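# Four arms move ball to other cup, reseat frame

## Task

Carry the ball into the cup on the other post and set the frame back where it belongs, resting on its supports. Both must stay put on their own once the robots let go, so anything only a gripper is holding in place does not count. Finish by opening the grippers and moving the arms away.

## Robot and tools

Setup: four identical i2rt Big YAM arms, named arm1, arm2, arm3 and arm4. Each has six revolute joints, a two-finger gripper and a wrist camera (arm1_cam_wrist to arm4_cam_wrist). Two fixed room cameras, cam_high and cam_low, also watch the scene. With joints 1 and 6 at zero and the hand level and pointing ahead, the wrist camera sits above the hand looking toward the fingertips. The hand reaches roughly 1.0 m from the joint 1 axis at most. A loose object may occasionally get nudged by something outside your control.

Frames: there is one shared scene frame with its origin on the floor and +z up. The hand point lies halfway between the fingertips; the hand's z axis runs along the fingers and its y axis is the closing direction. Foot poses are not printed. Calibration data is given for each camera (OpenCV style: K, distortion D, T_world_to_cam mapping scene frame to camera, pos_world), with small per-scene errors of a few degrees and millimetres; wrist camera poses are derived from reported joints and can be further off.

execute_actions: argument actions is a list holding one action or none. An action is an object keyed by arm name; each arm entry contains joints, an object of absolute target values by joint name: joint1_rad, joint2_rad, joint3_rad, joint4_rad, joint5_rad, joint6_rad (radians) and gripper_m (fingertip gap in metres). These are targets to go to, not offsets. Every arm named in one action starts moving at once; each may finish at a different moment, and joints move at different rates, so the hand can sweep a wide path. Ranges (tolerance for counting as reached in brackets): joint1_rad -2.879 to 2.879 (0.045), turns the arm about its base, positive counter-clockwise viewed from above, zero pointing where the foot faces; joint2_rad 0 to 3.141 (0.14), shoulder, zero has the upper arm aimed back and near level, increasing lifts it up and forward; joint3_rad 0 to 3.019 (0.09), elbow, zero is fully folded, increasing opens it; joint4_rad -1.692 to 1.57 (0.055), hand pitch, positive tips fingers up; joint5_rad -1.57 to 1.57 (0.03), sideways hand swing, positive toward the arm's right; joint6_rad -2.094 to 2.094 (0.035), hand roll, positive clockwise seen from behind; gripper_m 0 to 0.093 (0.003), grip force around 50 to 62 N per pad at most. Optional cameras picks which images come back (list of camera names, or all; empty list for none). An empty actions list just reports state and images. An unknown key, bad camera name or out-of-range value rejects the entire call with no motion. Joints or arms you omit may keep pushing toward earlier targets.

wait: seconds from 0 to 10; commands nothing and returns state and images like an empty action.

zoom_image: camera (one of the six) and region [x0, y0, x1, y1] in that camera's pixels from the top-left, up to 504 by 504, taken from its latest full image.

finished_scene: scene, an integer 1 or 2; irreversible, call it only once the goal holds stably. Replying with no tool call ends everything.

Reading results: joint_positions gives current joints; joint torques list each arm joint's drive output (nonzero even unloaded, noisy, with per-arm offset and scale), so treat them as rough load hints. joint_status tells how each commanded motion ended: off_target means it settled short and may still push; contact_stop and time_out mean it stopped and holds there, though after time_out a joint may keep a target close by and keep pushing (on_its_own will list it and shows the target it holds, not its position). joint command not followed, often with a cause line, means a self/inter-arm collision check blocked that arm's joint targets (the gripper still acts); such joints read not_followed and may be retried on later actions until given passable targets. To relieve a stuck joint, command it to its reported position. Tiny target changes may not move a joint. A stop ends the remaining execute_actions, wait and finished_scene calls in the same reply.

Motor heat: sustained loads and pushes warm motors. A MOTOR HOT line appears from 85 °C; at 100 °C that arm's motors and gripper go limp until cooled (OVER-TEMPERATURE FAULT) and it drops whatever it holds; affected keys read limit_stop_at_motor_heat, so resend the target. Heat partly persists between scenes.

Avoid: any hard squeeze between two arms fails and ends the run, and a hard collision can too; the collision check may react late and ignores fingers, gripper housings and wrist cameras, and no line reports arm-to-arm contact. Knocking anything off the work area or onto the floor fails the task. Drops, slips, slams and heavy pushing reduce quality. Arms are pushy and do not halt on contact, so approach gently. Arms act independently; a stalled arm does not pause the rest. Fewer and quicker motions are better.

Each tool is called after "Request:" as name(argument=value, ...), one argument or row to a line, values as JSON.

## Session

Request:
execute_actions(
  actions=[],
)

Scene clock: 0.00 s.
Joint torques (N m, as the arm reports them, + toward a larger angle): no reading
arm1.joint_positions: joint1_rad=+0.271 joint2_rad=+0.515 joint3_rad=+1.402 joint4_rad=-1.147 joint5_rad=+0.038 joint6_rad=+0.348 gripper_m=+0.094
arm1.joint_status: not commanded
arm1.hand: x=+1.2496 y=-0.0575 z=+1.3992 quat_wxyz=(-0.185, -0.794, +0.024, +0.578) (m; scene frame)
arm2.joint_positions: joint1_rad=-0.100 joint2_rad=+0.533 joint3_rad=+1.452 joint4_rad=-1.482 joint5_rad=-0.227 joint6_rad=-0.328 gripper_m=+0.095
arm2.joint_status: not commanded
arm2.hand: x=-0.6212 y=+1.1294 z=+1.3722 quat_wxyz=(-0.426, -0.288, -0.820, +0.252) (m; scene frame)
arm3.joint_positions: joint1_rad=+0.210 joint2_rad=+0.489 joint3_rad=+1.435 joint4_rad=-1.504 joint5_rad=+0.289 joint6_rad=-0.249 gripper_m=+0.094
arm3.joint_status: not commanded
arm3.hand: x=-0.6274 y=-1.1397 z=+1.3282 quat_wxyz=(-0.485, +0.524, -0.691, -0.112) (m; scene frame)
arm4.joint_positions: joint1_rad=+0.210 joint2_rad=+0.625 joint3_rad=+1.407 joint4_rad=-1.462 joint5_rad=-0.018 joint6_rad=-0.099 gripper_m=+0.095
arm4.joint_status: not commanded
arm4.hand: x=+0.6570 y=+1.0596 z=+1.3419 quat_wxyz=(-0.238, -0.708, -0.553, +0.368) (m; scene frame)
pictures: arm1_cam_wrist, arm2_cam_wrist, arm3_cam_wrist, arm4_cam_wrist, cam_high, cam_low
Images, in order (width x height): arm1_cam_wrist 616x616, arm2_cam_wrist 616x616, arm3_cam_wrist 616x616, arm4_cam_wrist 616x616, cam_high 896x504, cam_low 896x504.

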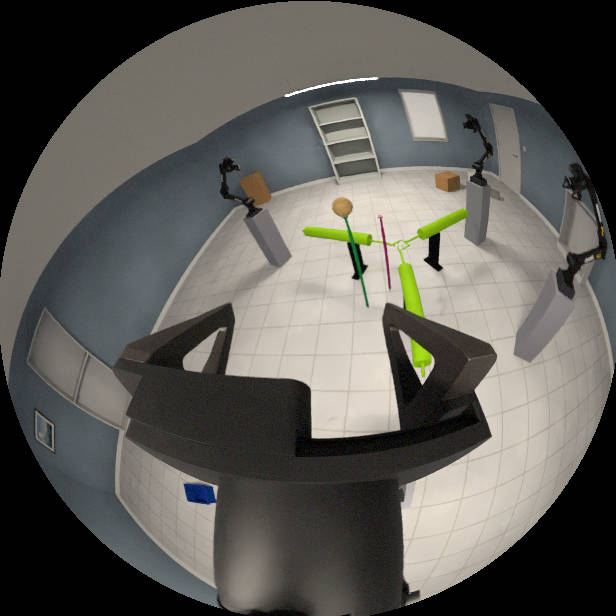

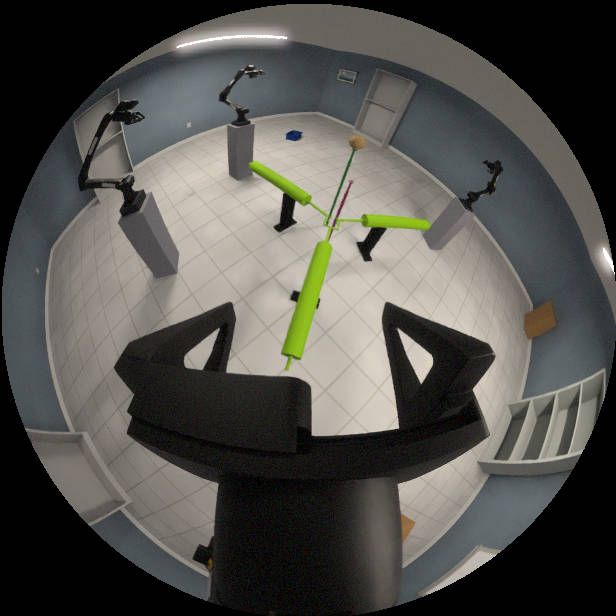

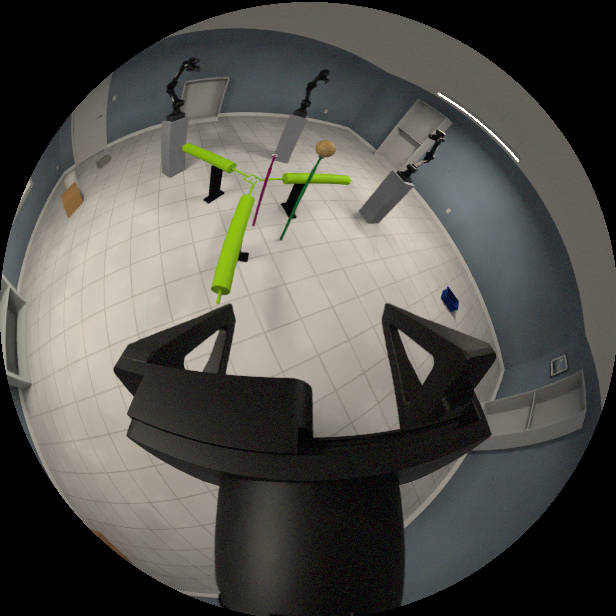

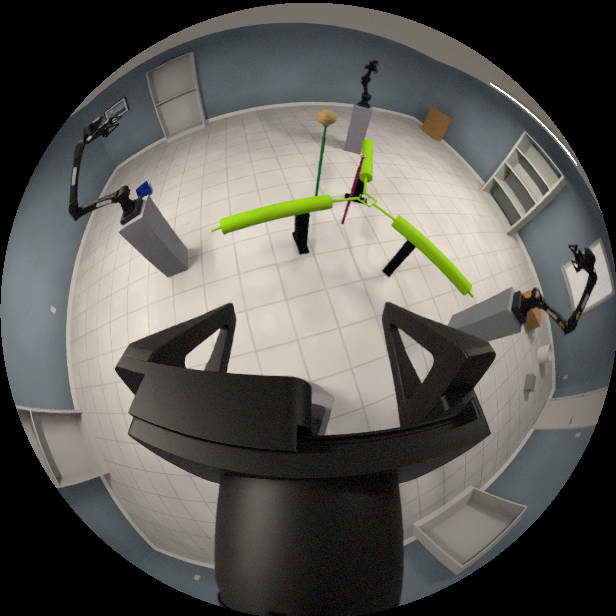

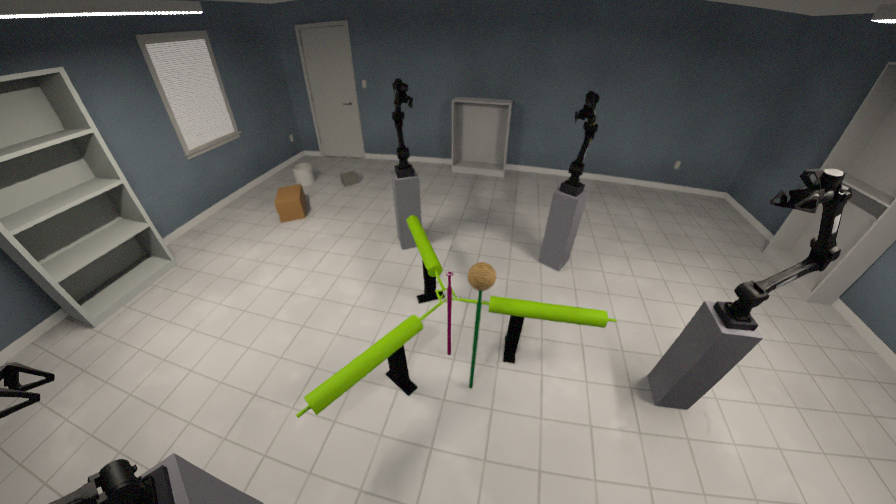

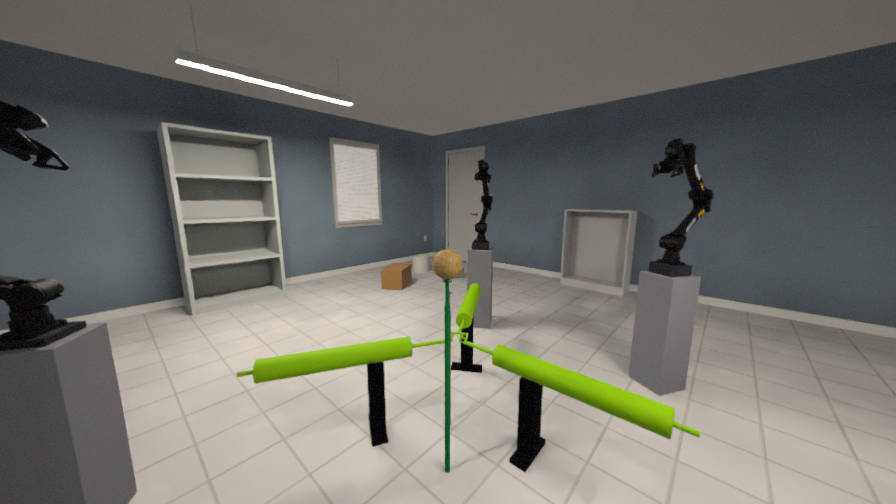

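Request:
zoom_image(
  camera="cam_high",
  region=[400, 250, 520, 330],
)

Request:
zoom_image(
  camera="cam_low",
  region=[400, 240, 540, 380],
)

Request:
zoom_image(
  camera="cam_low",
  region=[220, 300, 720, 500],
)

Request:
zoom_image(
  camera="arm4_cam_wrist",
  region=[290, 100, 420, 240],
)

Region (400, 250, 520, 330) of cam_high's 896x504 image, scaled by 4.200, with more detail than that image has.

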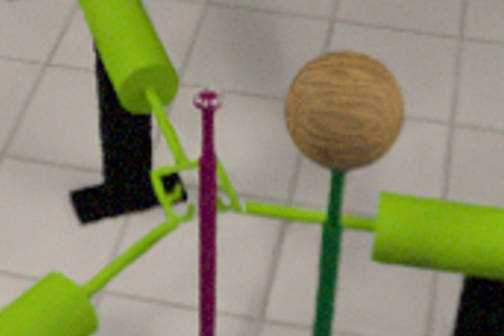

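Region (400, 240, 540, 380) of cam_low's 896x504 image, scaled by 3.600, with more detail than that image has.

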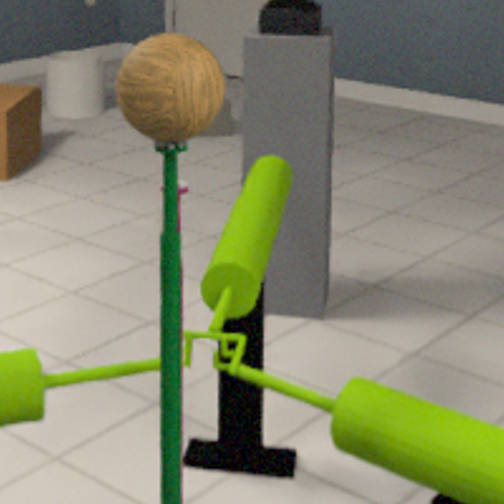

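Region (220, 300, 720, 500) of cam_low's 896x504 image, scaled by 1.008, with more detail than that image has; it fills the top 202 rows of this view, and the rest is white.

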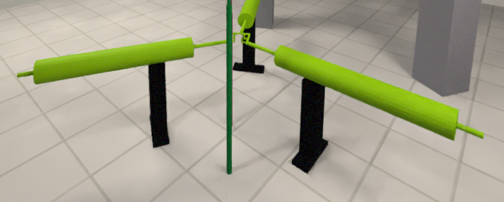

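Region (290, 100, 420, 240) of arm4_cam_wrist's 616x616 image, scaled by 3.600, with more detail than that image has; it fills the left 468 columns of this view, and the rest is white.

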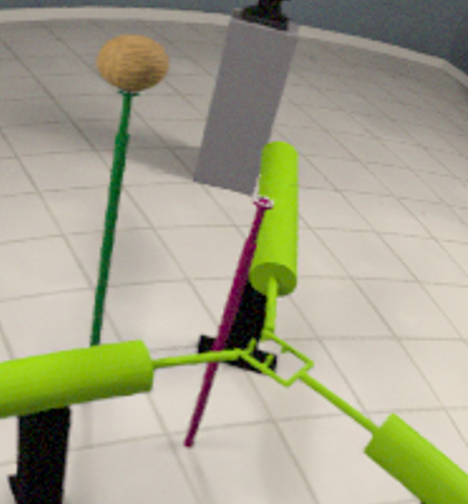

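Request:
execute_actions(
  actions=[
    {"arm1":{"joints":{"joint1_rad":0,"joint2_rad":1.2,"joint3_rad":1.2,"joint4_rad":-1.57,"joint5_rad":0,"joint6_rad":0}},"arm2":{"joints":{"joint1_rad":0,"joint2_rad":1.57,"joint3_rad":1.2,"joint4_rad":-1.2,"joint5_rad":0,"joint6_rad":0}},"arm3":{"joints":{"joint1_rad":0,"joint2_rad":1.57,"joint3_rad":0.9,"joint4_rad":-0.9,"joint5_rad":0,"joint6_rad":0}},"arm4":{"joints":{"joint1_rad":0,"joint2_rad":1.57,"joint3_rad":1.57,"joint4_rad":0,"joint5_rad":0,"joint6_rad":0}}},
  ],
  cameras=["cam_high","arm4_cam_wrist"],
)

Request:
execute_actions(
  actions=[
    {"arm1":{"joints":{"joint1_rad":-0.4,"joint2_rad":1.57,"joint3_rad":0.7,"joint4_rad":-0.7}},"arm2":{"joints":{"joint1_rad":0.4}},"arm3":{"joints":{"joint1_rad":0.4}},"arm4":{"joints":{"joint4_rad":-0.8}}},
  ],
  cameras=["arm1_cam_wrist"],
)

Scene clock: 36.83 s.
Joint torques (N m, as the arm reports them, + toward a larger angle): arm1=[-0.24 -7.33  8.77 -0.06 -0.27 -0.15] | arm2=[  1.2  -10.39   8.97   1.05   0.06   0.1 ] | arm3=[-3.11 -9.67  7.1   0.94 -0.2   0.3 ] | arm4=[  0.2  -17.3   13.06   2.89   0.23   0.12]
arm1.joint_positions: joint1_rad=+0.003 joint2_rad=+1.197 joint3_rad=+1.187 joint4_rad=-1.555 joint5_rad=+0.002 joint6_rad=+0.008 gripper_m=+0.094
arm1.joint_status: all done
arm1.hand: x=+1.1185 y=-0.0160 z=+1.0476 quat_wxyz=(+0.001, -1.000, -0.022, +0.000) (m; scene frame)
arm2.joint_positions: joint1_rad=-0.012 joint2_rad=+1.562 joint3_rad=+1.194 joint4_rad=-1.217 joint5_rad=-0.005 joint6_rad=-0.013 gripper_m=+0.095
arm2.joint_status: all done
arm2.hand: x=-0.5049 y=+0.8777 z=+0.9466 quat_wxyz=(+0.001, -0.494, -0.869, +0.000) (m; scene frame)
arm3.joint_positions: joint1_rad=+0.012 joint2_rad=+1.556 joint3_rad=+0.879 joint4_rad=-0.909 joint5_rad=+0.002 joint6_rad=-0.017 gripper_m=+0.094
arm3.joint_status: all done
arm3.hand: x=-0.5240 y=-0.9359 z=+0.8026 quat_wxyz=(+0.005, +0.492, -0.871, +0.003) (m; scene frame)
arm4.joint_positions: joint1_rad=+0.003 joint2_rad=+1.567 joint3_rad=+1.555 joint4_rad=-0.026 joint5_rad=-0.003 joint6_rad=-0.010 gripper_m=+0.095
arm4.joint_status: all done
arm4.hand: x=+0.3482 y=+0.6570 z=+1.3243 quat_wxyz=(-0.336, -0.623, -0.349, +0.613) (m; scene frame)
pictures: arm4_cam_wrist, cam_high
camera_calibration (this result's frames):
arm4_cam_wrist: T_world_to_cam=[[-0.849188, 0.528087, -0.00186253, -0.0458378], [0.315107, 0.503869, -0.804253, 0.633452], [-0.423777, -0.683549, -0.594284, 1.50448], [0, 0, 0, 1]] pos_world=[0.399036, 0.733418, 1.40346]
Images, in order (width x height): arm4_cam_wrist 616x616, cam_high 896x504.

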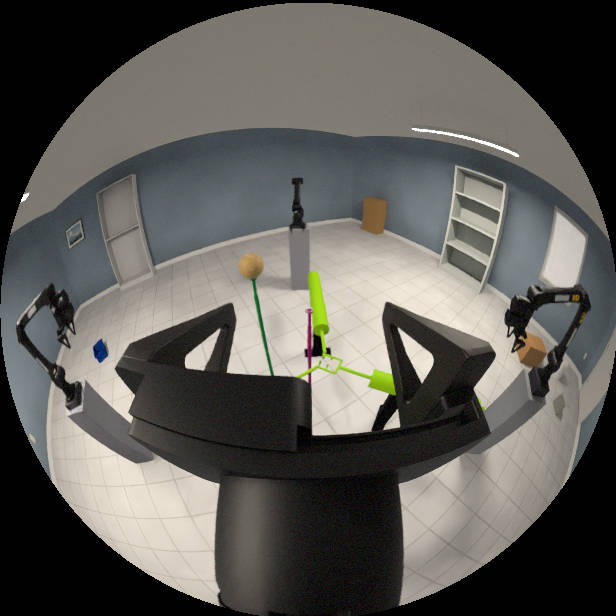

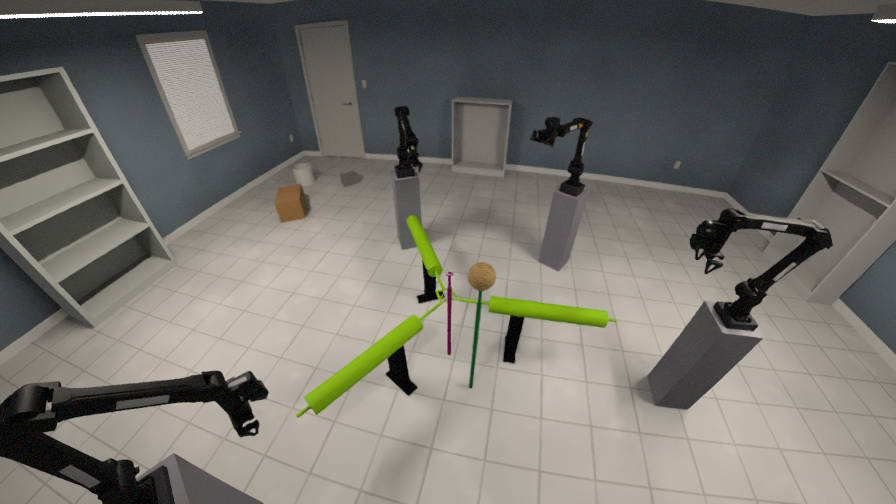

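Scene clock: 38.27 s.
Joint torques (N m, as the arm reports them, + toward a larger angle): arm1=[  0.31 -11.4    5.42   1.01  -0.23  -0.13] | arm2=[ -0.44 -10.3    8.95   0.97  -0.06   0.1 ] | arm3=[-2.42 -9.62  7.04  0.82 -0.06  0.28] | arm4=[  0.2  -16.9   12.77   1.04   0.23   0.12]
arm1.joint_positions: joint1_rad=-0.405 joint2_rad=+1.587 joint3_rad=+0.694 joint4_rad=-0.717 joint5_rad=+0.001 joint6_rad=+0.006 gripper_m=+0.094
arm1.joint_status: all done
arm1.hand: x=+1.1450 y=+0.1144 z=+0.7545 quat_wxyz=(-0.002, -0.983, +0.180, -0.022) (m; scene frame)
arm2.joint_positions: joint1_rad=+0.412 joint2_rad=+1.562 joint3_rad=+1.194 joint4_rad=-1.217 joint5_rad=-0.002 joint6_rad=-0.011 gripper_m=+0.095
arm2.joint_status: all done
arm2.hand: x=-0.3686 y=+1.0014 z=+0.9450 quat_wxyz=(+0.003, -0.301, -0.954, +0.004) (m; scene frame)
arm3.joint_positions: joint1_rad=+0.404 joint2_rad=+1.556 joint3_rad=+0.879 joint4_rad=-0.907 joint5_rad=-0.001 joint6_rad=-0.015 gripper_m=+0.094
arm3.joint_status: all done
arm3.hand: x=-0.6621 y=-0.8828 z=+0.8028 quat_wxyz=(+0.004, +0.652, -0.758, +0.002) (m; scene frame)
arm4.joint_positions: joint1_rad=+0.003 joint2_rad=+1.567 joint3_rad=+1.555 joint4_rad=-0.781 joint5_rad=-0.003 joint6_rad=-0.010 gripper_m=+0.095
arm4.joint_status: all done
arm4.hand: x=+0.3858 y=+0.7166 z=+1.1573 quat_wxyz=(-0.187, -0.805, -0.450, +0.339) (m; scene frame)
pictures: arm1_cam_wrist
camera_calibration (this result's frames):
arm1_cam_wrist: T_world_to_cam=[[0.349723, 0.936282, 0.0327007, -0.537287], [0.724006, -0.292256, 0.624822, -1.26157], [0.594566, -0.194839, -0.780082, 0.0511949], [0, 0, 0, 1]] pos_world=[1.07085, 0.144324, 0.845765]
Images, in order (width x height): arm1_cam_wrist 616x616.

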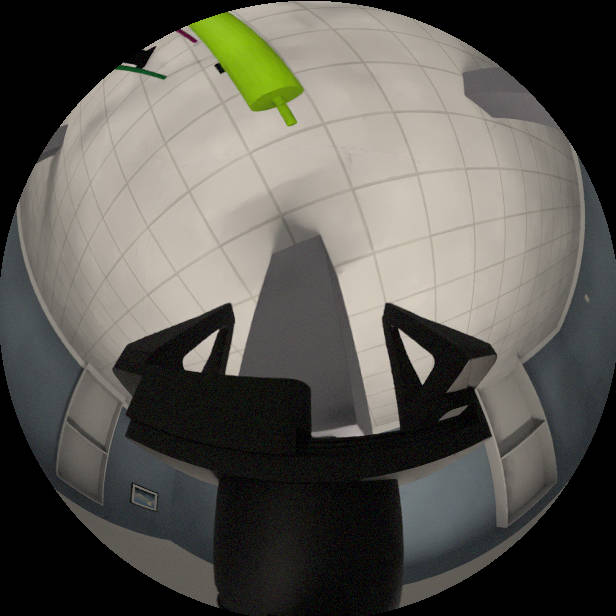

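Request:
execute_actions(
  actions=[
    {"arm1":{"joints":{"joint1_rad":-0.312,"joint2_rad":2.27,"joint3_rad":1.316,"joint4_rad":-0.617,"joint6_rad":-0.32}},"arm2":{"joints":{"joint1_rad":-0.122,"joint2_rad":2.127,"joint3_rad":0.712,"joint4_rad":-0.155,"joint6_rad":-0.16}},"arm3":{"joints":{"joint1_rad":0.14,"joint2_rad":2.26,"joint3_rad":1.34,"joint4_rad":-0.649,"joint6_rad":0.04}},"arm4":{"joints":{"joint4_rad":-0.5}}},
  ],
)

Scene clock: 66.20 s.
Joint torques (N m, as the arm reports them, + toward a larger angle): arm1=[ -0.31 -18.83   6.43   0.68  -0.26  -0.15] | arm2=[  0.31 -10.73   1.57   1.02  -0.12  -0.11] | arm3=[ -1.04 -19.5    5.47   0.4   -0.12   0.29] | arm4=[  0.17 -17.13  13.01   2.85   0.23   0.12]
arm1.joint_positions: joint1_rad=-0.308 joint2_rad=+2.266 joint3_rad=+1.290 joint4_rad=-0.624 joint5_rad=+0.001 joint6_rad=-0.312 gripper_m=+0.094
arm1.joint_status: all done
arm1.hand: x=+0.9452 y=+0.1349 z=+0.6040 quat_wxyz=(-0.004, -0.999, -0.026, -0.017) (m; scene frame)
arm2.joint_positions: joint1_rad=-0.119 joint2_rad=+2.130 joint3_rad=+0.708 joint4_rad=-0.175 joint5_rad=+0.000 joint6_rad=-0.147 gripper_m=+0.095
arm2.joint_status: all done
arm2.hand: x=-0.5912 y=+0.9507 z=+0.6105 quat_wxyz=(+0.006, -0.482, -0.876, -0.002) (m; scene frame)
arm3.joint_positions: joint1_rad=+0.127 joint2_rad=+2.271 joint3_rad=+1.320 joint4_rad=-0.649 joint5_rad=+0.001 joint6_rad=+0.024 gripper_m=+0.094
arm3.joint_status: all done
arm3.hand: x=-0.4958 y=-0.7742 z=+0.5979 quat_wxyz=(+0.011, +0.524, -0.852, +0.006) (m; scene frame)
arm4.joint_positions: joint1_rad=+0.003 joint2_rad=+1.567 joint3_rad=+1.555 joint4_rad=-0.529 joint5_rad=-0.003 joint6_rad=-0.010 gripper_m=+0.095
arm4.joint_status: all done
arm4.hand: x=+0.3659 y=+0.6849 z=+1.2065 quat_wxyz=(-0.241, -0.756, -0.423, +0.438) (m; scene frame)
pictures: arm1_cam_wrist, arm2_cam_wrist, arm3_cam_wrist, arm4_cam_wrist, cam_high, cam_low
camera_calibration (this result's frames):
arm1_cam_wrist: T_world_to_cam=[[-0.0577748, 0.998108, 0.0210245, -0.0978323], [0.786539, 0.0325382, 0.616683, -1.11494], [0.614833, 0.0521653, -0.786931, 0.00827205], [0, 0, 0, 1]] pos_world=[0.866202, 0.133494, 0.696128]
arm2_cam_wrist: T_world_to_cam=[[-0.845793, -0.533437, 0.00884667, 0.00197568], [-0.419712, 0.67553, 0.606218, -1.26025], [-0.329355, 0.509022, -0.795249, -0.0722553], [0, 0, 0, 1]] pos_world=[-0.551068, 0.889168, 0.706506]
arm3_cam_wrist: T_world_to_cam=[[0.889983, -0.455925, 0.00790034, 0.0811907], [-0.367465, -0.706831, 0.604449, -1.0827], [-0.27, -0.540853, -0.796604, 0.0448815], [0, 0, 0, 1]] pos_world=[-0.457995, -0.703996, 0.689549]
arm4_cam_wrist: T_world_to_cam=[[-0.848509, 0.529165, -0.00411739, -0.0440979], [0.482097, 0.76978, -0.418356, -0.189682], [-0.21821, -0.356964, -0.908274, 1.54097], [0, 0, 0, 1]] pos_world=[0.390281, 0.719417, 1.32008]
Images, in order (width x height): arm1_cam_wrist 616x616, arm2_cam_wrist 616x616, arm3_cam_wrist 616x616, arm4_cam_wrist 616x616, cam_high 896x504, cam_low 896x504.

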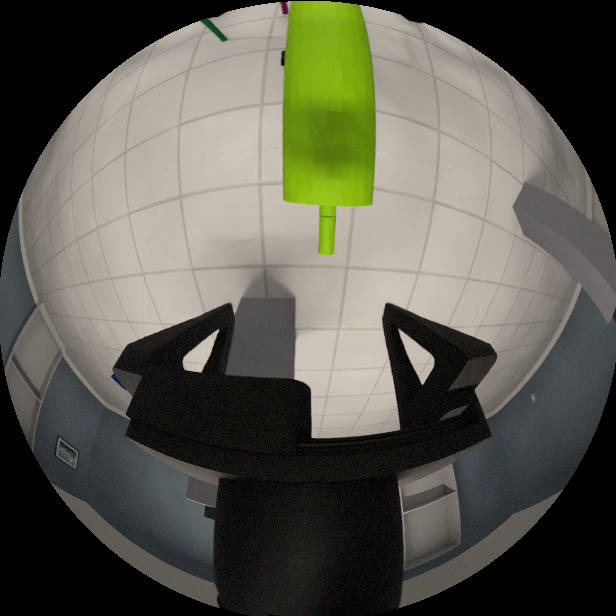

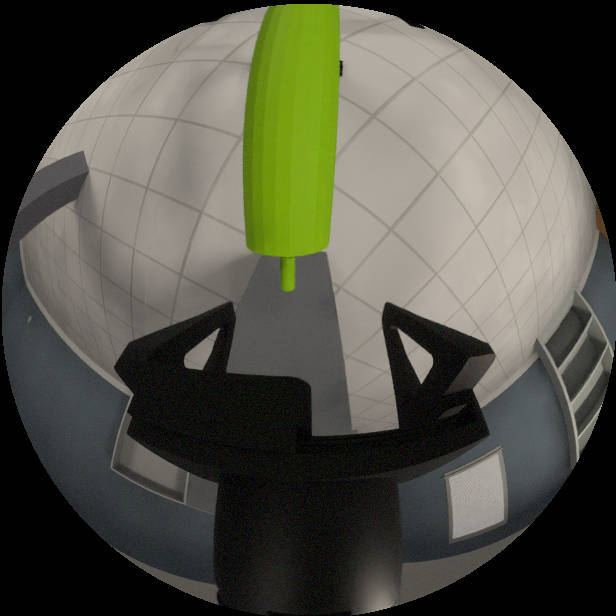

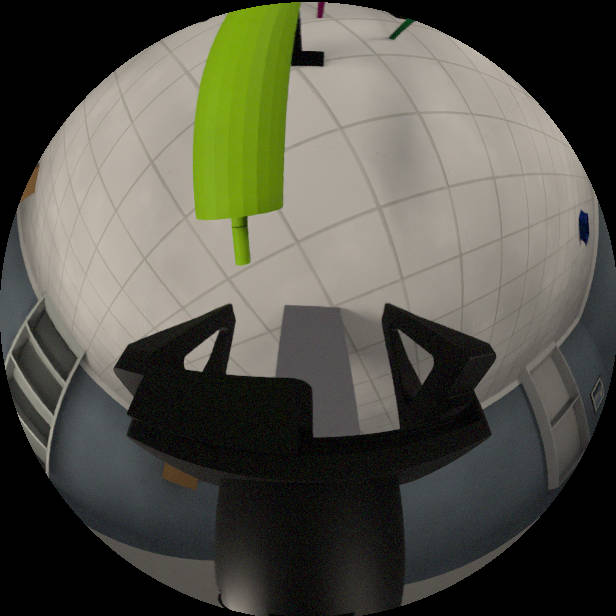

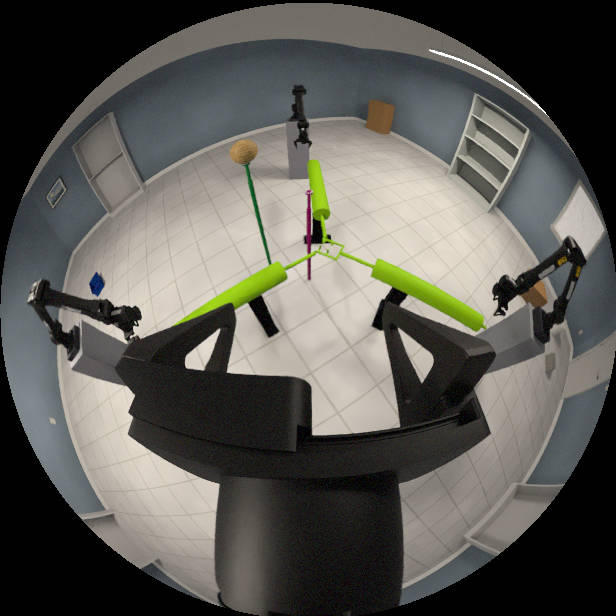

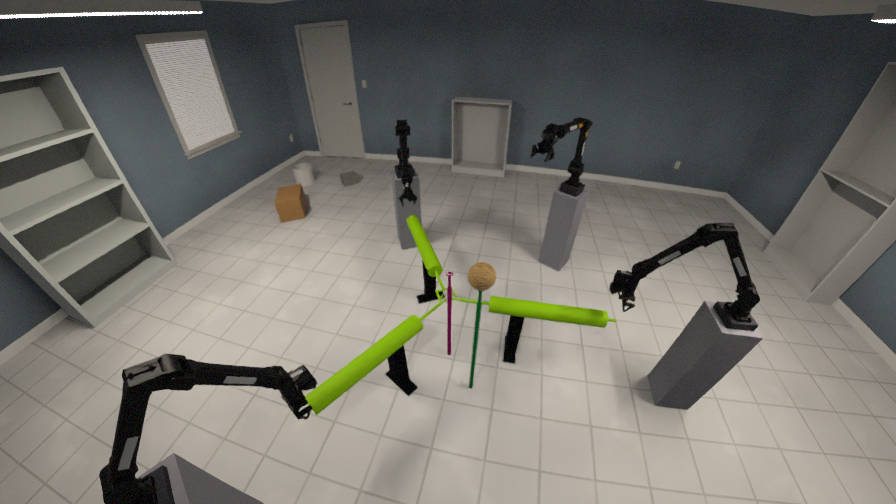

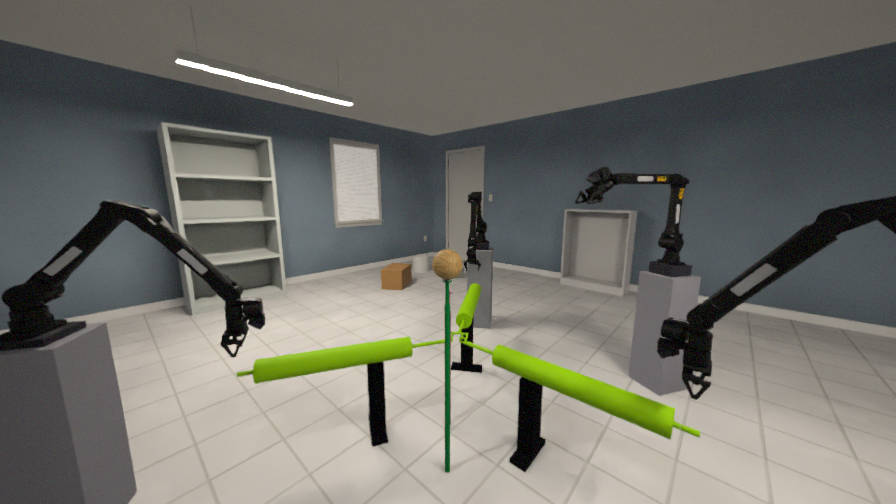

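Request:
execute_actions(
  actions=[
    {"arm1":{"joints":{"joint1_rad":-0.375,"joint2_rad":2.509,"joint3_rad":1.43,"joint4_rad":-0.45,"joint6_rad":-0.35}},"arm2":{"joints":{"joint1_rad":-0.056,"joint2_rad":2.495,"joint3_rad":0.68,"joint4_rad":0.265,"joint6_rad":-0.055}},"arm3":{"joints":{"joint1_rad":0.28,"joint2_rad":2.49,"joint3_rad":1.435,"joint4_rad":-0.48,"joint6_rad":0.225}}},
  ],
  cameras=["arm1_cam_wrist","arm2_cam_wrist","arm3_cam_wrist","cam_low"],
)

Scene clock: 80.63 s.
Joint torques (N m, as the arm reports them, + toward a larger angle): arm1=[  0.35 -20.85   4.56   0.93  -0.26  -0.15] | arm2=[  1.11 -10.31  -2.54   1.03  -0.12   0.11] | arm3=[ -3.1  -19.46   4.42   0.86  -0.04   0.29] | arm4=[  0.21 -17.2   13.03   2.86   0.23   0.13]
arm1.joint_positions: joint1_rad=-0.381 joint2_rad=+2.512 joint3_rad=+1.420 joint4_rad=-0.462 joint5_rad=+0.001 joint6_rad=-0.343 gripper_m=+0.094
arm1.joint_status: all done
arm1.hand: x=+0.9344 y=+0.1796 z=+0.5016 quat_wxyz=(+0.003, -1.000, -0.005, +0.004) (m; scene frame)
arm2.joint_positions: joint1_rad=-0.063 joint2_rad=+2.494 joint3_rad=+0.684 joint4_rad=+0.245 joint5_rad=+0.000 joint6_rad=-0.068 gripper_m=+0.095
arm2.joint_status: all done
arm2.hand: x=-0.5991 y=+1.0059 z=+0.5057 quat_wxyz=(-0.007, -0.492, -0.870, +0.007) (m; scene frame)
arm3.joint_positions: joint1_rad=+0.292 joint2_rad=+2.488 joint3_rad=+1.422 joint4_rad=-0.486 joint5_rad=-0.001 joint6_rad=+0.208 gripper_m=+0.094
arm3.joint_status: all done
arm3.hand: x=-0.5728 y=-0.7229 z=+0.5053 quat_wxyz=(-0.008, +0.516, -0.857, -0.009) (m; scene frame)
arm4.joint_positions: joint1_rad=+0.003 joint2_rad=+1.567 joint3_rad=+1.555 joint4_rad=-0.529 joint5_rad=-0.003 joint6_rad=-0.010 gripper_m=+0.095
arm4.joint_status: not commanded
arm4.hand: x=+0.3659 y=+0.6849 z=+1.2065 quat_wxyz=(-0.241, -0.756, -0.423, +0.438) (m; scene frame)
pictures: arm1_cam_wrist, arm2_cam_wrist, arm3_cam_wrist, cam_low
camera_calibration (this result's frames):
arm1_cam_wrist: T_world_to_cam=[[-0.0132042, 0.999272, 0.0357971, -0.190211], [0.812855, -0.0101217, 0.582378, -1.04449], [0.582316, 0.0367877, -0.81213, -0.0222202], [0, 0, 0, 1]] pos_world=[0.859443, 0.180318, 0.597049]
arm2_cam_wrist: T_world_to_cam=[[-0.857854, -0.513735, 0.0127454, -0.00337817], [-0.411971, 0.702328, 0.58053, -1.24666], [-0.30719, 0.492759, -0.814139, -0.1471], [0, 0, 0, 1]] pos_world=[-0.561672, 0.946311, 0.604004]
arm3_cam_wrist: T_world_to_cam=[[0.881164, -0.472809, 0.00155916, 0.15979], [-0.390343, -0.725606, 0.566681, -1.02637], [-0.2668, -0.499947, -0.823936, 0.0231896], [0, 0, 0, 1]] pos_world=[-0.535252, -0.657597, 0.600483]
Images, in order (width x height): arm1_cam_wrist 616x616, arm2_cam_wrist 616x616, arm3_cam_wrist 616x616, cam_low 896x504.

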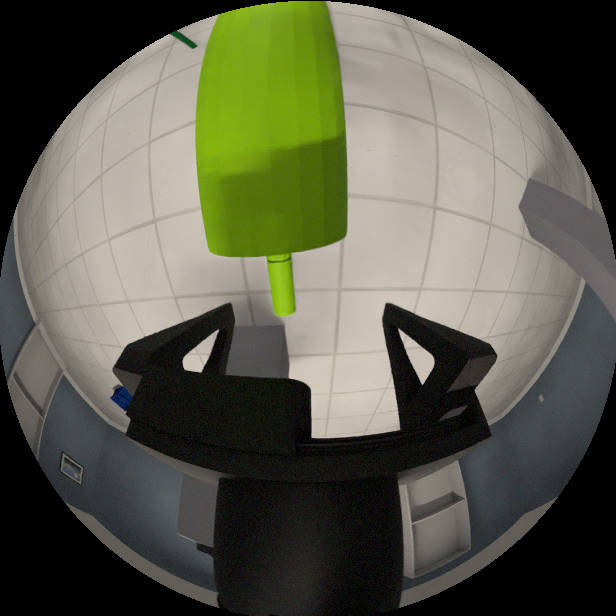

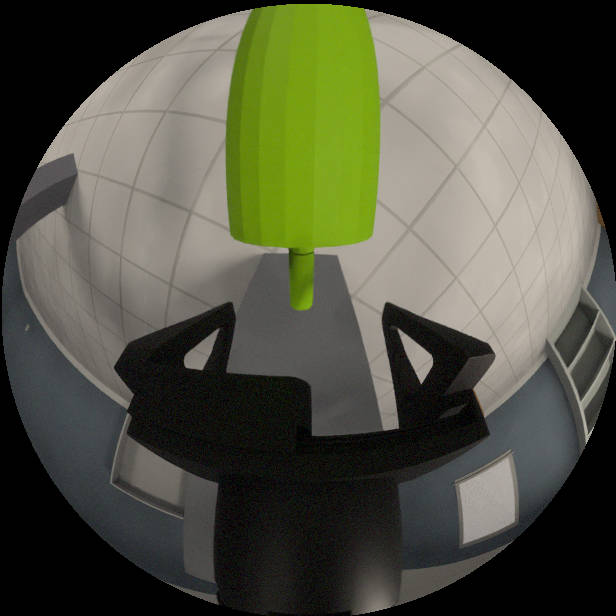

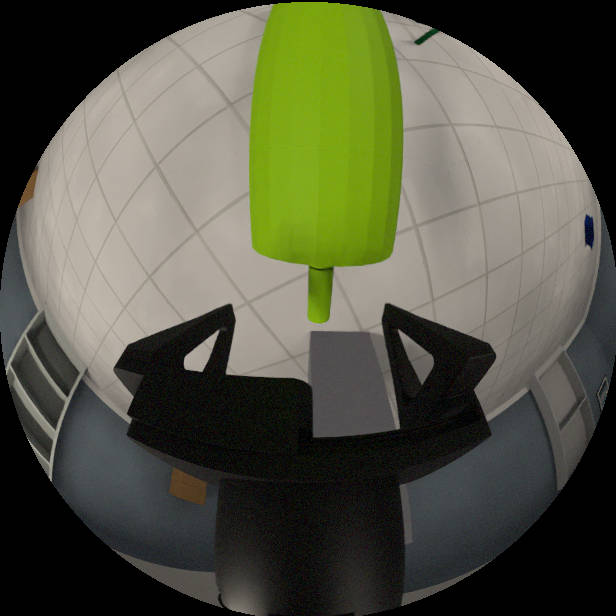

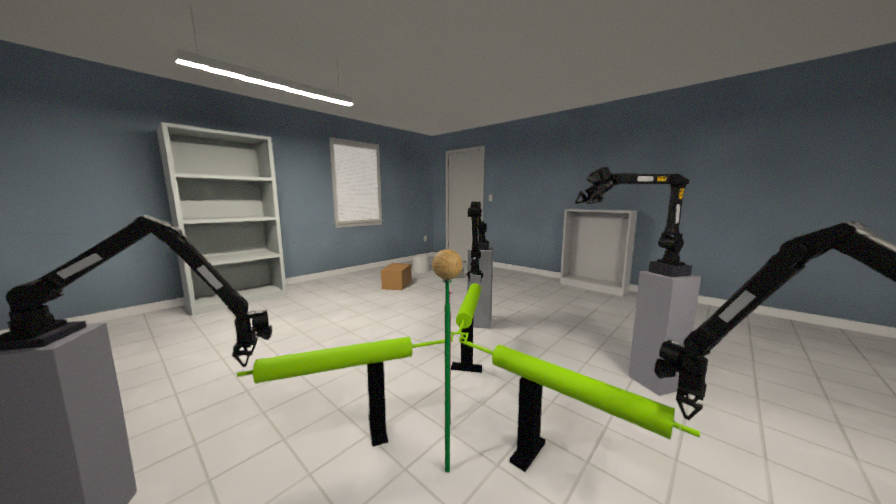

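Request:
execute_actions(
  actions=[
    {"arm1":{"joints":{"joint1_rad":-0.352,"joint2_rad":2.647,"joint3_rad":1.452,"joint4_rad":-0.35}},"arm2":{"joints":{"joint1_rad":-0.038,"joint2_rad":2.73,"joint3_rad":0.785,"joint4_rad":0.385}},"arm3":{"joints":{"joint1_rad":0.27,"joint2_rad":2.631,"joint3_rad":1.458,"joint4_rad":-0.378}}},
  ],
  cameras=["arm1_cam_wrist","arm2_cam_wrist","arm3_cam_wrist","cam_low"],
)

Scene clock: 94.80 s.
Joint torques (N m, as the arm reports them, + toward a larger angle): arm1=[ -0.02 -19.47   3.67   0.96  -0.15  -0.14] | arm2=[  1.22 -10.54  -3.64   0.58  -0.01   0.09] | arm3=[ -3.16 -18.46   3.51   0.85  -0.06   0.29] | arm4=[  0.2  -17.17  13.03   2.85   0.23   0.12]
arm1.joint_positions: joint1_rad=-0.352 joint2_rad=+2.634 joint3_rad=+1.446 joint4_rad=-0.362 joint5_rad=-0.002 joint6_rad=-0.343 gripper_m=+0.094
arm1.joint_status: all done
arm1.hand: x=+0.9434 y=+0.1596 z=+0.4432 quat_wxyz=(+0.002, -1.000, -0.019, +0.007) (m; scene frame)
arm2.joint_positions: joint1_rad=-0.048 joint2_rad=+2.728 joint3_rad=+0.789 joint4_rad=+0.384 joint5_rad=-0.003 joint6_rad=-0.065 gripper_m=+0.095
arm2.joint_status: all done
arm2.hand: x=-0.6011 y=+1.0186 z=+0.4360 quat_wxyz=(-0.012, -0.487, -0.873, +0.009) (m; scene frame)
arm3.joint_positions: joint1_rad=+0.285 joint2_rad=+2.617 joint3_rad=+1.449 joint4_rad=-0.385 joint5_rad=+0.000 joint6_rad=+0.209 gripper_m=+0.094
arm3.joint_status: all done
arm3.hand: x=-0.5730 y=-0.7387 z=+0.4425 quat_wxyz=(-0.007, +0.512, -0.859, -0.008) (m; scene frame)
arm4.joint_positions: joint1_rad=+0.003 joint2_rad=+1.567 joint3_rad=+1.555 joint4_rad=-0.529 joint5_rad=-0.003 joint6_rad=-0.010 gripper_m=+0.095
arm4.joint_status: not commanded
arm4.hand: x=+0.3659 y=+0.6849 z=+1.2065 quat_wxyz=(-0.241, -0.756, -0.423, +0.438) (m; scene frame)
pictures: arm1_cam_wrist, arm2_cam_wrist, arm3_cam_wrist, cam_low
camera_calibration (this result's frames):
arm1_cam_wrist: T_world_to_cam=[[-0.0424303, 0.998508, 0.0343818, -0.139652], [0.815378, 0.0147205, 0.578742, -1.0227], [0.577372, 0.0525903, -0.814786, -0.0708655], [0, 0, 0, 1]] pos_world=[0.868874, 0.158225, 0.538938]
arm2_cam_wrist: T_world_to_cam=[[-0.85134, -0.524508, 0.0105348, 0.0182459], [-0.425211, 0.701652, 0.571734, -1.21937], [-0.307271, 0.48226, -0.820371, -0.197383], [0, 0, 0, 1]] pos_world=[-0.563608, 0.960336, 0.535038]
arm3_cam_wrist: T_world_to_cam=[[0.876973, -0.480532, 0.00249139, 0.144081], [-0.396902, -0.721406, 0.567488, -1.00335], [-0.270899, -0.498661, -0.823378, -0.0381051], [0, 0, 0, 1]] pos_world=[-0.53491, -0.673589, 0.537656]
Images, in order (width x height): arm1_cam_wrist 616x616, arm2_cam_wrist 616x616, arm3_cam_wrist 616x616, cam_low 896x504.

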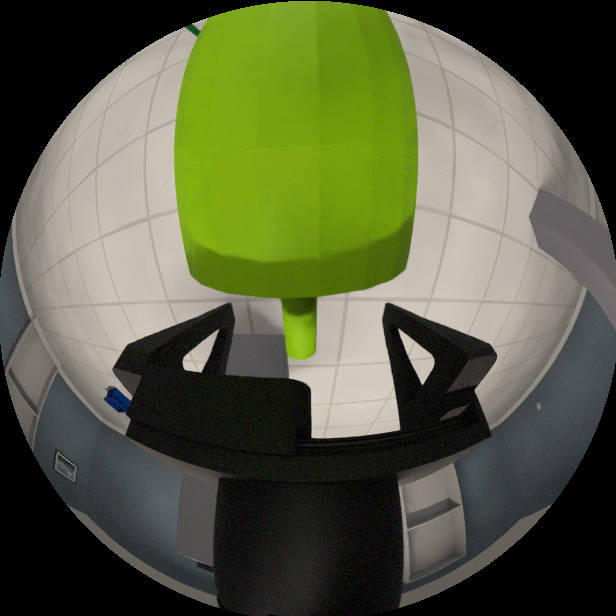

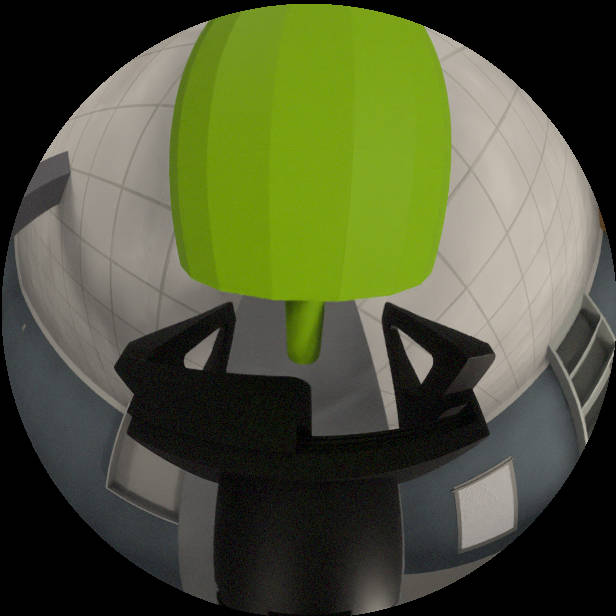

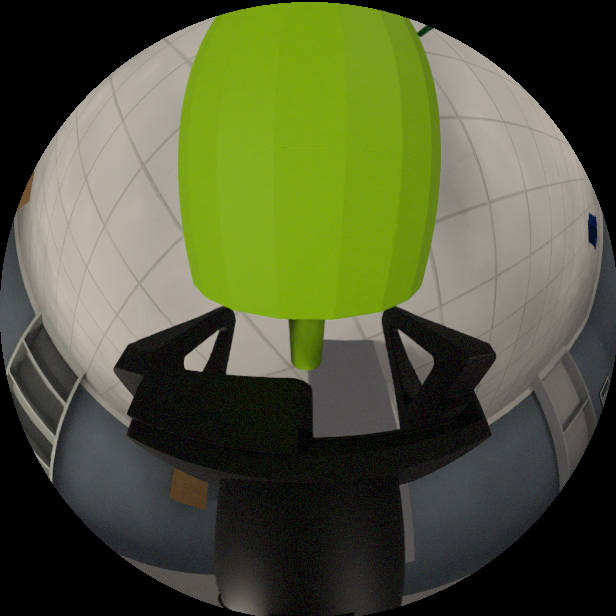

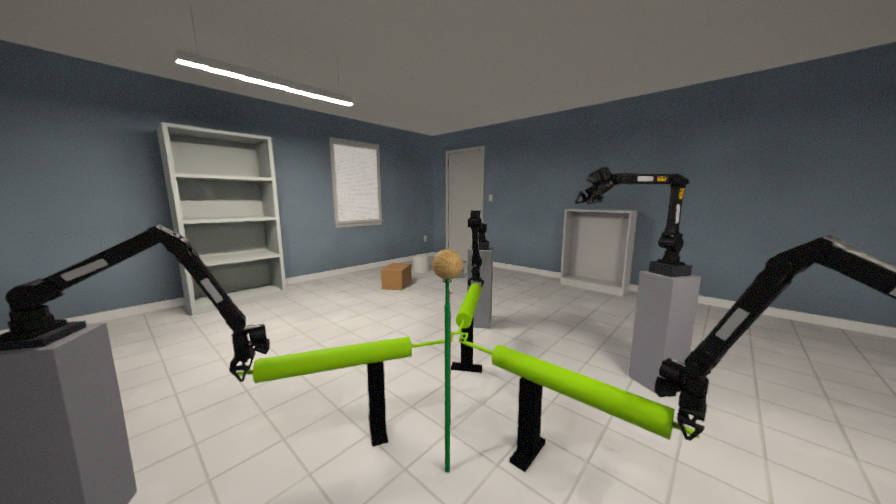

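Request:
execute_actions(
  actions=[
    {"arm1":{"joints":{"joint1_rad":-0.342,"joint2_rad":2.685,"joint3_rad":1.475,"joint6_rad":-0.31}},"arm2":{"joints":{"joint2_rad":2.76,"joint3_rad":0.81}},"arm3":{"joints":{"joint2_rad":2.662}}},
  ],
  cameras=[],
)

Request:
execute_actions(
  actions=[
    {"arm1":{"joints":{"gripper_m":0}},"arm2":{"joints":{"gripper_m":0}},"arm3":{"joints":{"gripper_m":0}}},
  ],
  cameras=["arm1_cam_wrist","arm2_cam_wrist","arm3_cam_wrist","cam_low"],
)

Request:
zoom_image(
  camera="cam_low",
  region=[630, 350, 750, 460],
)

Request:
zoom_image(
  camera="cam_low",
  region=[200, 310, 300, 400],
)

Scene clock: 101.43 s.
Joint torques (N m, as the arm reports them, + toward a larger angle): arm1=[  0.46 -18.08   4.4    0.92  -0.15  -0.01] | arm2=[ 1.12 -8.91 -3.02  0.55 -0.01  0.08] | arm3=[ -3.25 -16.93   3.41   0.86  -0.06   0.28] | arm4=[  0.22 -17.16  13.02   2.86   0.23   0.13]
arm1.joint_positions: joint1_rad=-0.349 joint2_rad=+2.654 joint3_rad=+1.457 joint4_rad=-0.362 joint5_rad=-0.002 joint6_rad=-0.318 gripper_m=+0.094
arm1.joint_status: all done
arm1.hand: x=+0.9459 y=+0.1574 z=+0.4344 quat_wxyz=(+0.001, -1.000, -0.009, +0.002) (m; scene frame)
arm2.joint_positions: joint1_rad=-0.048 joint2_rad=+2.735 joint3_rad=+0.808 joint4_rad=+0.384 joint5_rad=-0.003 joint6_rad=-0.065 gripper_m=+0.095
arm2.joint_status: all done
arm2.hand: x=-0.5976 y=+1.0121 z=+0.4318 quat_wxyz=(-0.017, -0.487, -0.873, +0.012) (m; scene frame)
arm3.joint_positions: joint1_rad=+0.285 joint2_rad=+2.630 joint3_rad=+1.449 joint4_rad=-0.385 joint5_rad=+0.000 joint6_rad=+0.209 gripper_m=+0.094
arm3.joint_status: all done
arm3.hand: x=-0.5747 y=-0.7444 z=+0.4360 quat_wxyz=(-0.003, +0.512, -0.859, -0.004) (m; scene frame)
arm4.joint_positions: joint1_rad=+0.003 joint2_rad=+1.567 joint3_rad=+1.555 joint4_rad=-0.529 joint5_rad=-0.003 joint6_rad=-0.010 gripper_m=+0.095
arm4.joint_status: not commanded
arm4.hand: x=+0.3659 y=+0.6849 z=+1.2065 quat_wxyz=(-0.241, -0.756, -0.423, +0.438) (m; scene frame)
pictures: none
No camera images: the call's "cameras" was empty. Leave "cameras" out to get every camera's image.

Scene clock: 102.17 s.
Joint torques (N m, as the arm reports them, + toward a larger angle): arm1=[  0.43 -18.12   4.39   0.93  -0.19   0.09] | arm2=[ 0.94 -9.   -2.94  0.56 -0.01 -0.04] | arm3=[ -3.35 -16.95   3.41   0.87  -0.03   0.25] | arm4=[  0.22 -17.16  13.03   2.86   0.23   0.13]
arm1.joint_positions: joint1_rad=-0.349 joint2_rad=+2.655 joint3_rad=+1.458 joint4_rad=-0.362 joint5_rad=-0.001 joint6_rad=-0.327 gripper_m=+0.019
arm1.joint_status: gripper_m off_target (ended at +0.019, target +0.000)
arm1.hand: x=+0.9458 y=+0.1574 z=+0.4342 quat_wxyz=(+0.001, -1.000, -0.013, +0.002) (m; scene frame)
arm2.joint_positions: joint1_rad=-0.048 joint2_rad=+2.736 joint3_rad=+0.808 joint4_rad=+0.384 joint5_rad=-0.003 joint6_rad=-0.051 gripper_m=+0.019
arm2.joint_status: gripper_m off_target (ended at +0.019, target +0.000)
arm2.hand: x=-0.5978 y=+1.0124 z=+0.4316 quat_wxyz=(-0.016, -0.493, -0.870, +0.012) (m; scene frame)
arm3.joint_positions: joint1_rad=+0.285 joint2_rad=+2.630 joint3_rad=+1.449 joint4_rad=-0.385 joint5_rad=-0.001 joint6_rad=+0.214 gripper_m=+0.019
arm3.joint_status: gripper_m off_target (ended at +0.019, target +0.000)
arm3.hand: x=-0.5749 y=-0.7443 z=+0.4360 quat_wxyz=(-0.002, +0.510, -0.860, -0.004) (m; scene frame)
arm4.joint_positions: joint1_rad=+0.003 joint2_rad=+1.567 joint3_rad=+1.555 joint4_rad=-0.529 joint5_rad=-0.003 joint6_rad=-0.010 gripper_m=+0.095
arm4.joint_status: not commanded
arm4.hand: x=+0.3659 y=+0.6849 z=+1.2065 quat_wxyz=(-0.241, -0.756, -0.423, +0.438) (m; scene frame)
pictures: arm1_cam_wrist, arm2_cam_wrist, arm3_cam_wrist, cam_low
camera_calibration (this result's frames):
arm1_cam_wrist: T_world_to_cam=[[-0.0301187, 0.999021, 0.0323906, -0.147889], [0.810463, 0.00544219, 0.585764, -1.01635], [0.585015, 0.0438939, -0.809834, -0.08744], [0, 0, 0, 1]] pos_world=[0.870413, 0.157114, 0.529319]
arm2_cam_wrist: T_world_to_cam=[[-0.858682, -0.512398, 0.0106253, 0.00113517], [-0.418272, 0.712623, 0.56322, -1.2144], [-0.296165, 0.479183, -0.826239, -0.184701], [0, 0, 0, 1]] pos_world=[-0.561678, 0.954499, 0.531357]
arm3_cam_wrist: T_world_to_cam=[[0.874612, -0.484806, 0.00402096, 0.137835], [-0.397727, -0.712725, 0.577786, -1.00295], [-0.277248, -0.506938, -0.816178, -0.0596796], [0, 0, 0, 1]] pos_world=[-0.535997, -0.678256, 0.530225]
Images, in order (width x height): arm1_cam_wrist 616x616, arm2_cam_wrist 616x616, arm3_cam_wrist 616x616, cam_low 896x504.

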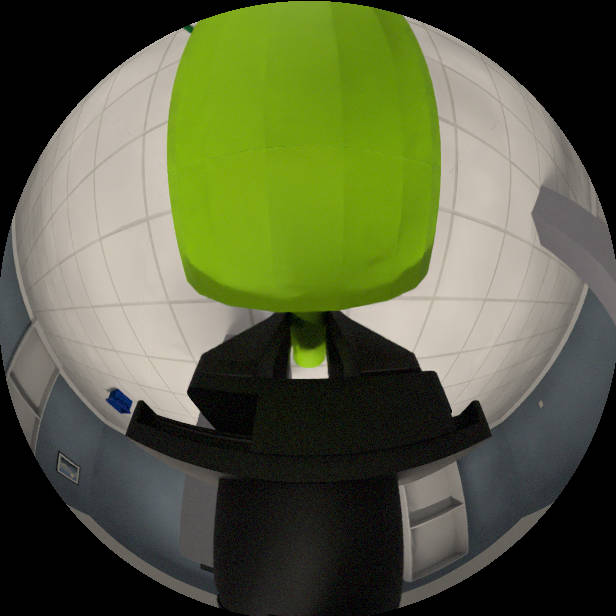

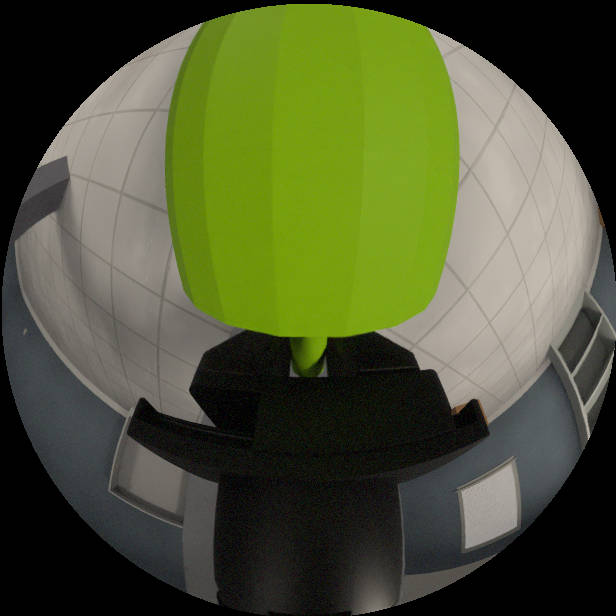

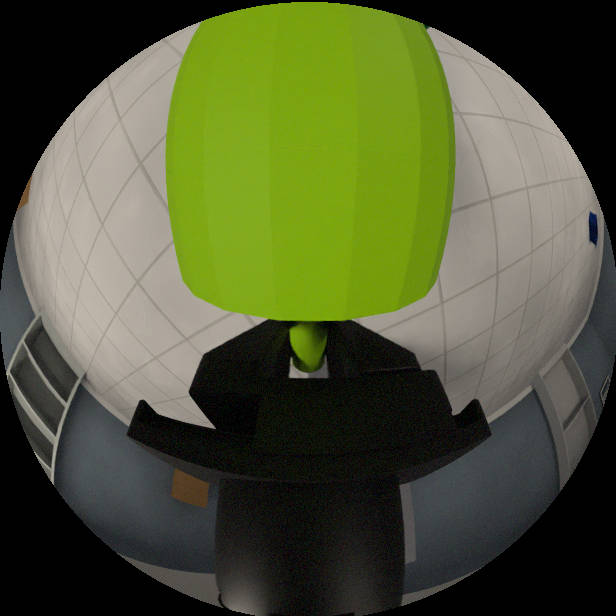

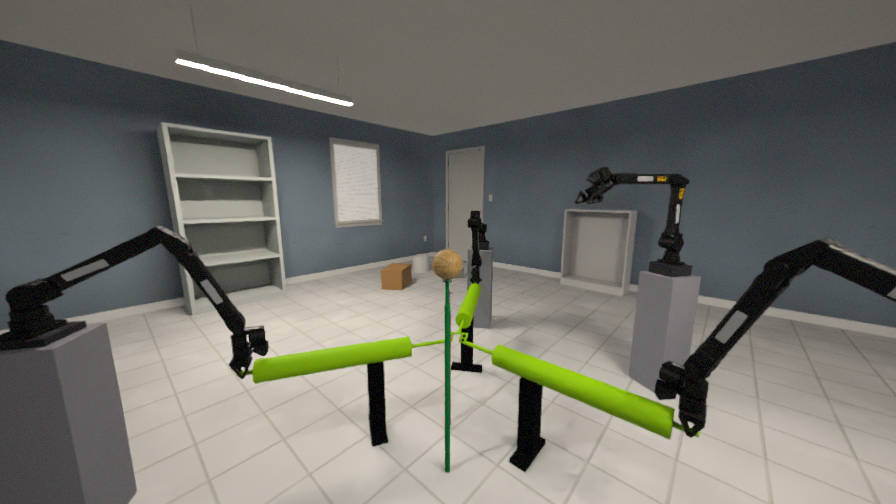

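Region (630, 350, 750, 460) of cam_low's 896x504 image, scaled by 4.200, with more detail than that image has; it fills the top 462 rows of this view, and the rest is white.

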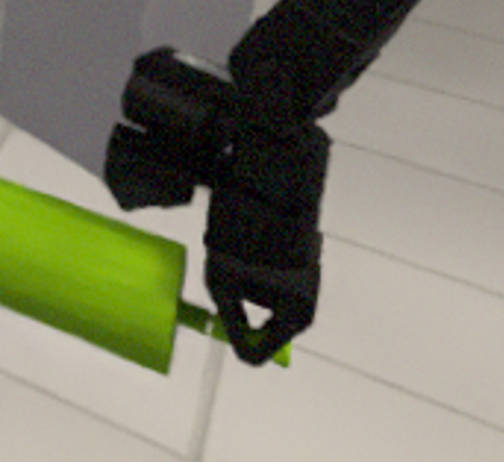

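Region (200, 310, 300, 400) of cam_low's 896x504 image, scaled by 5.040, with more detail than that image has; it fills the top 454 rows of this view, and the rest is white.

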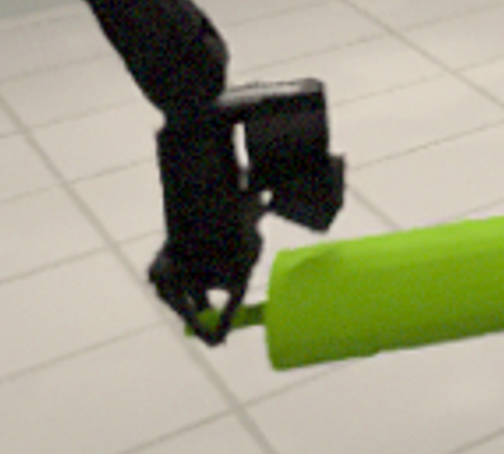

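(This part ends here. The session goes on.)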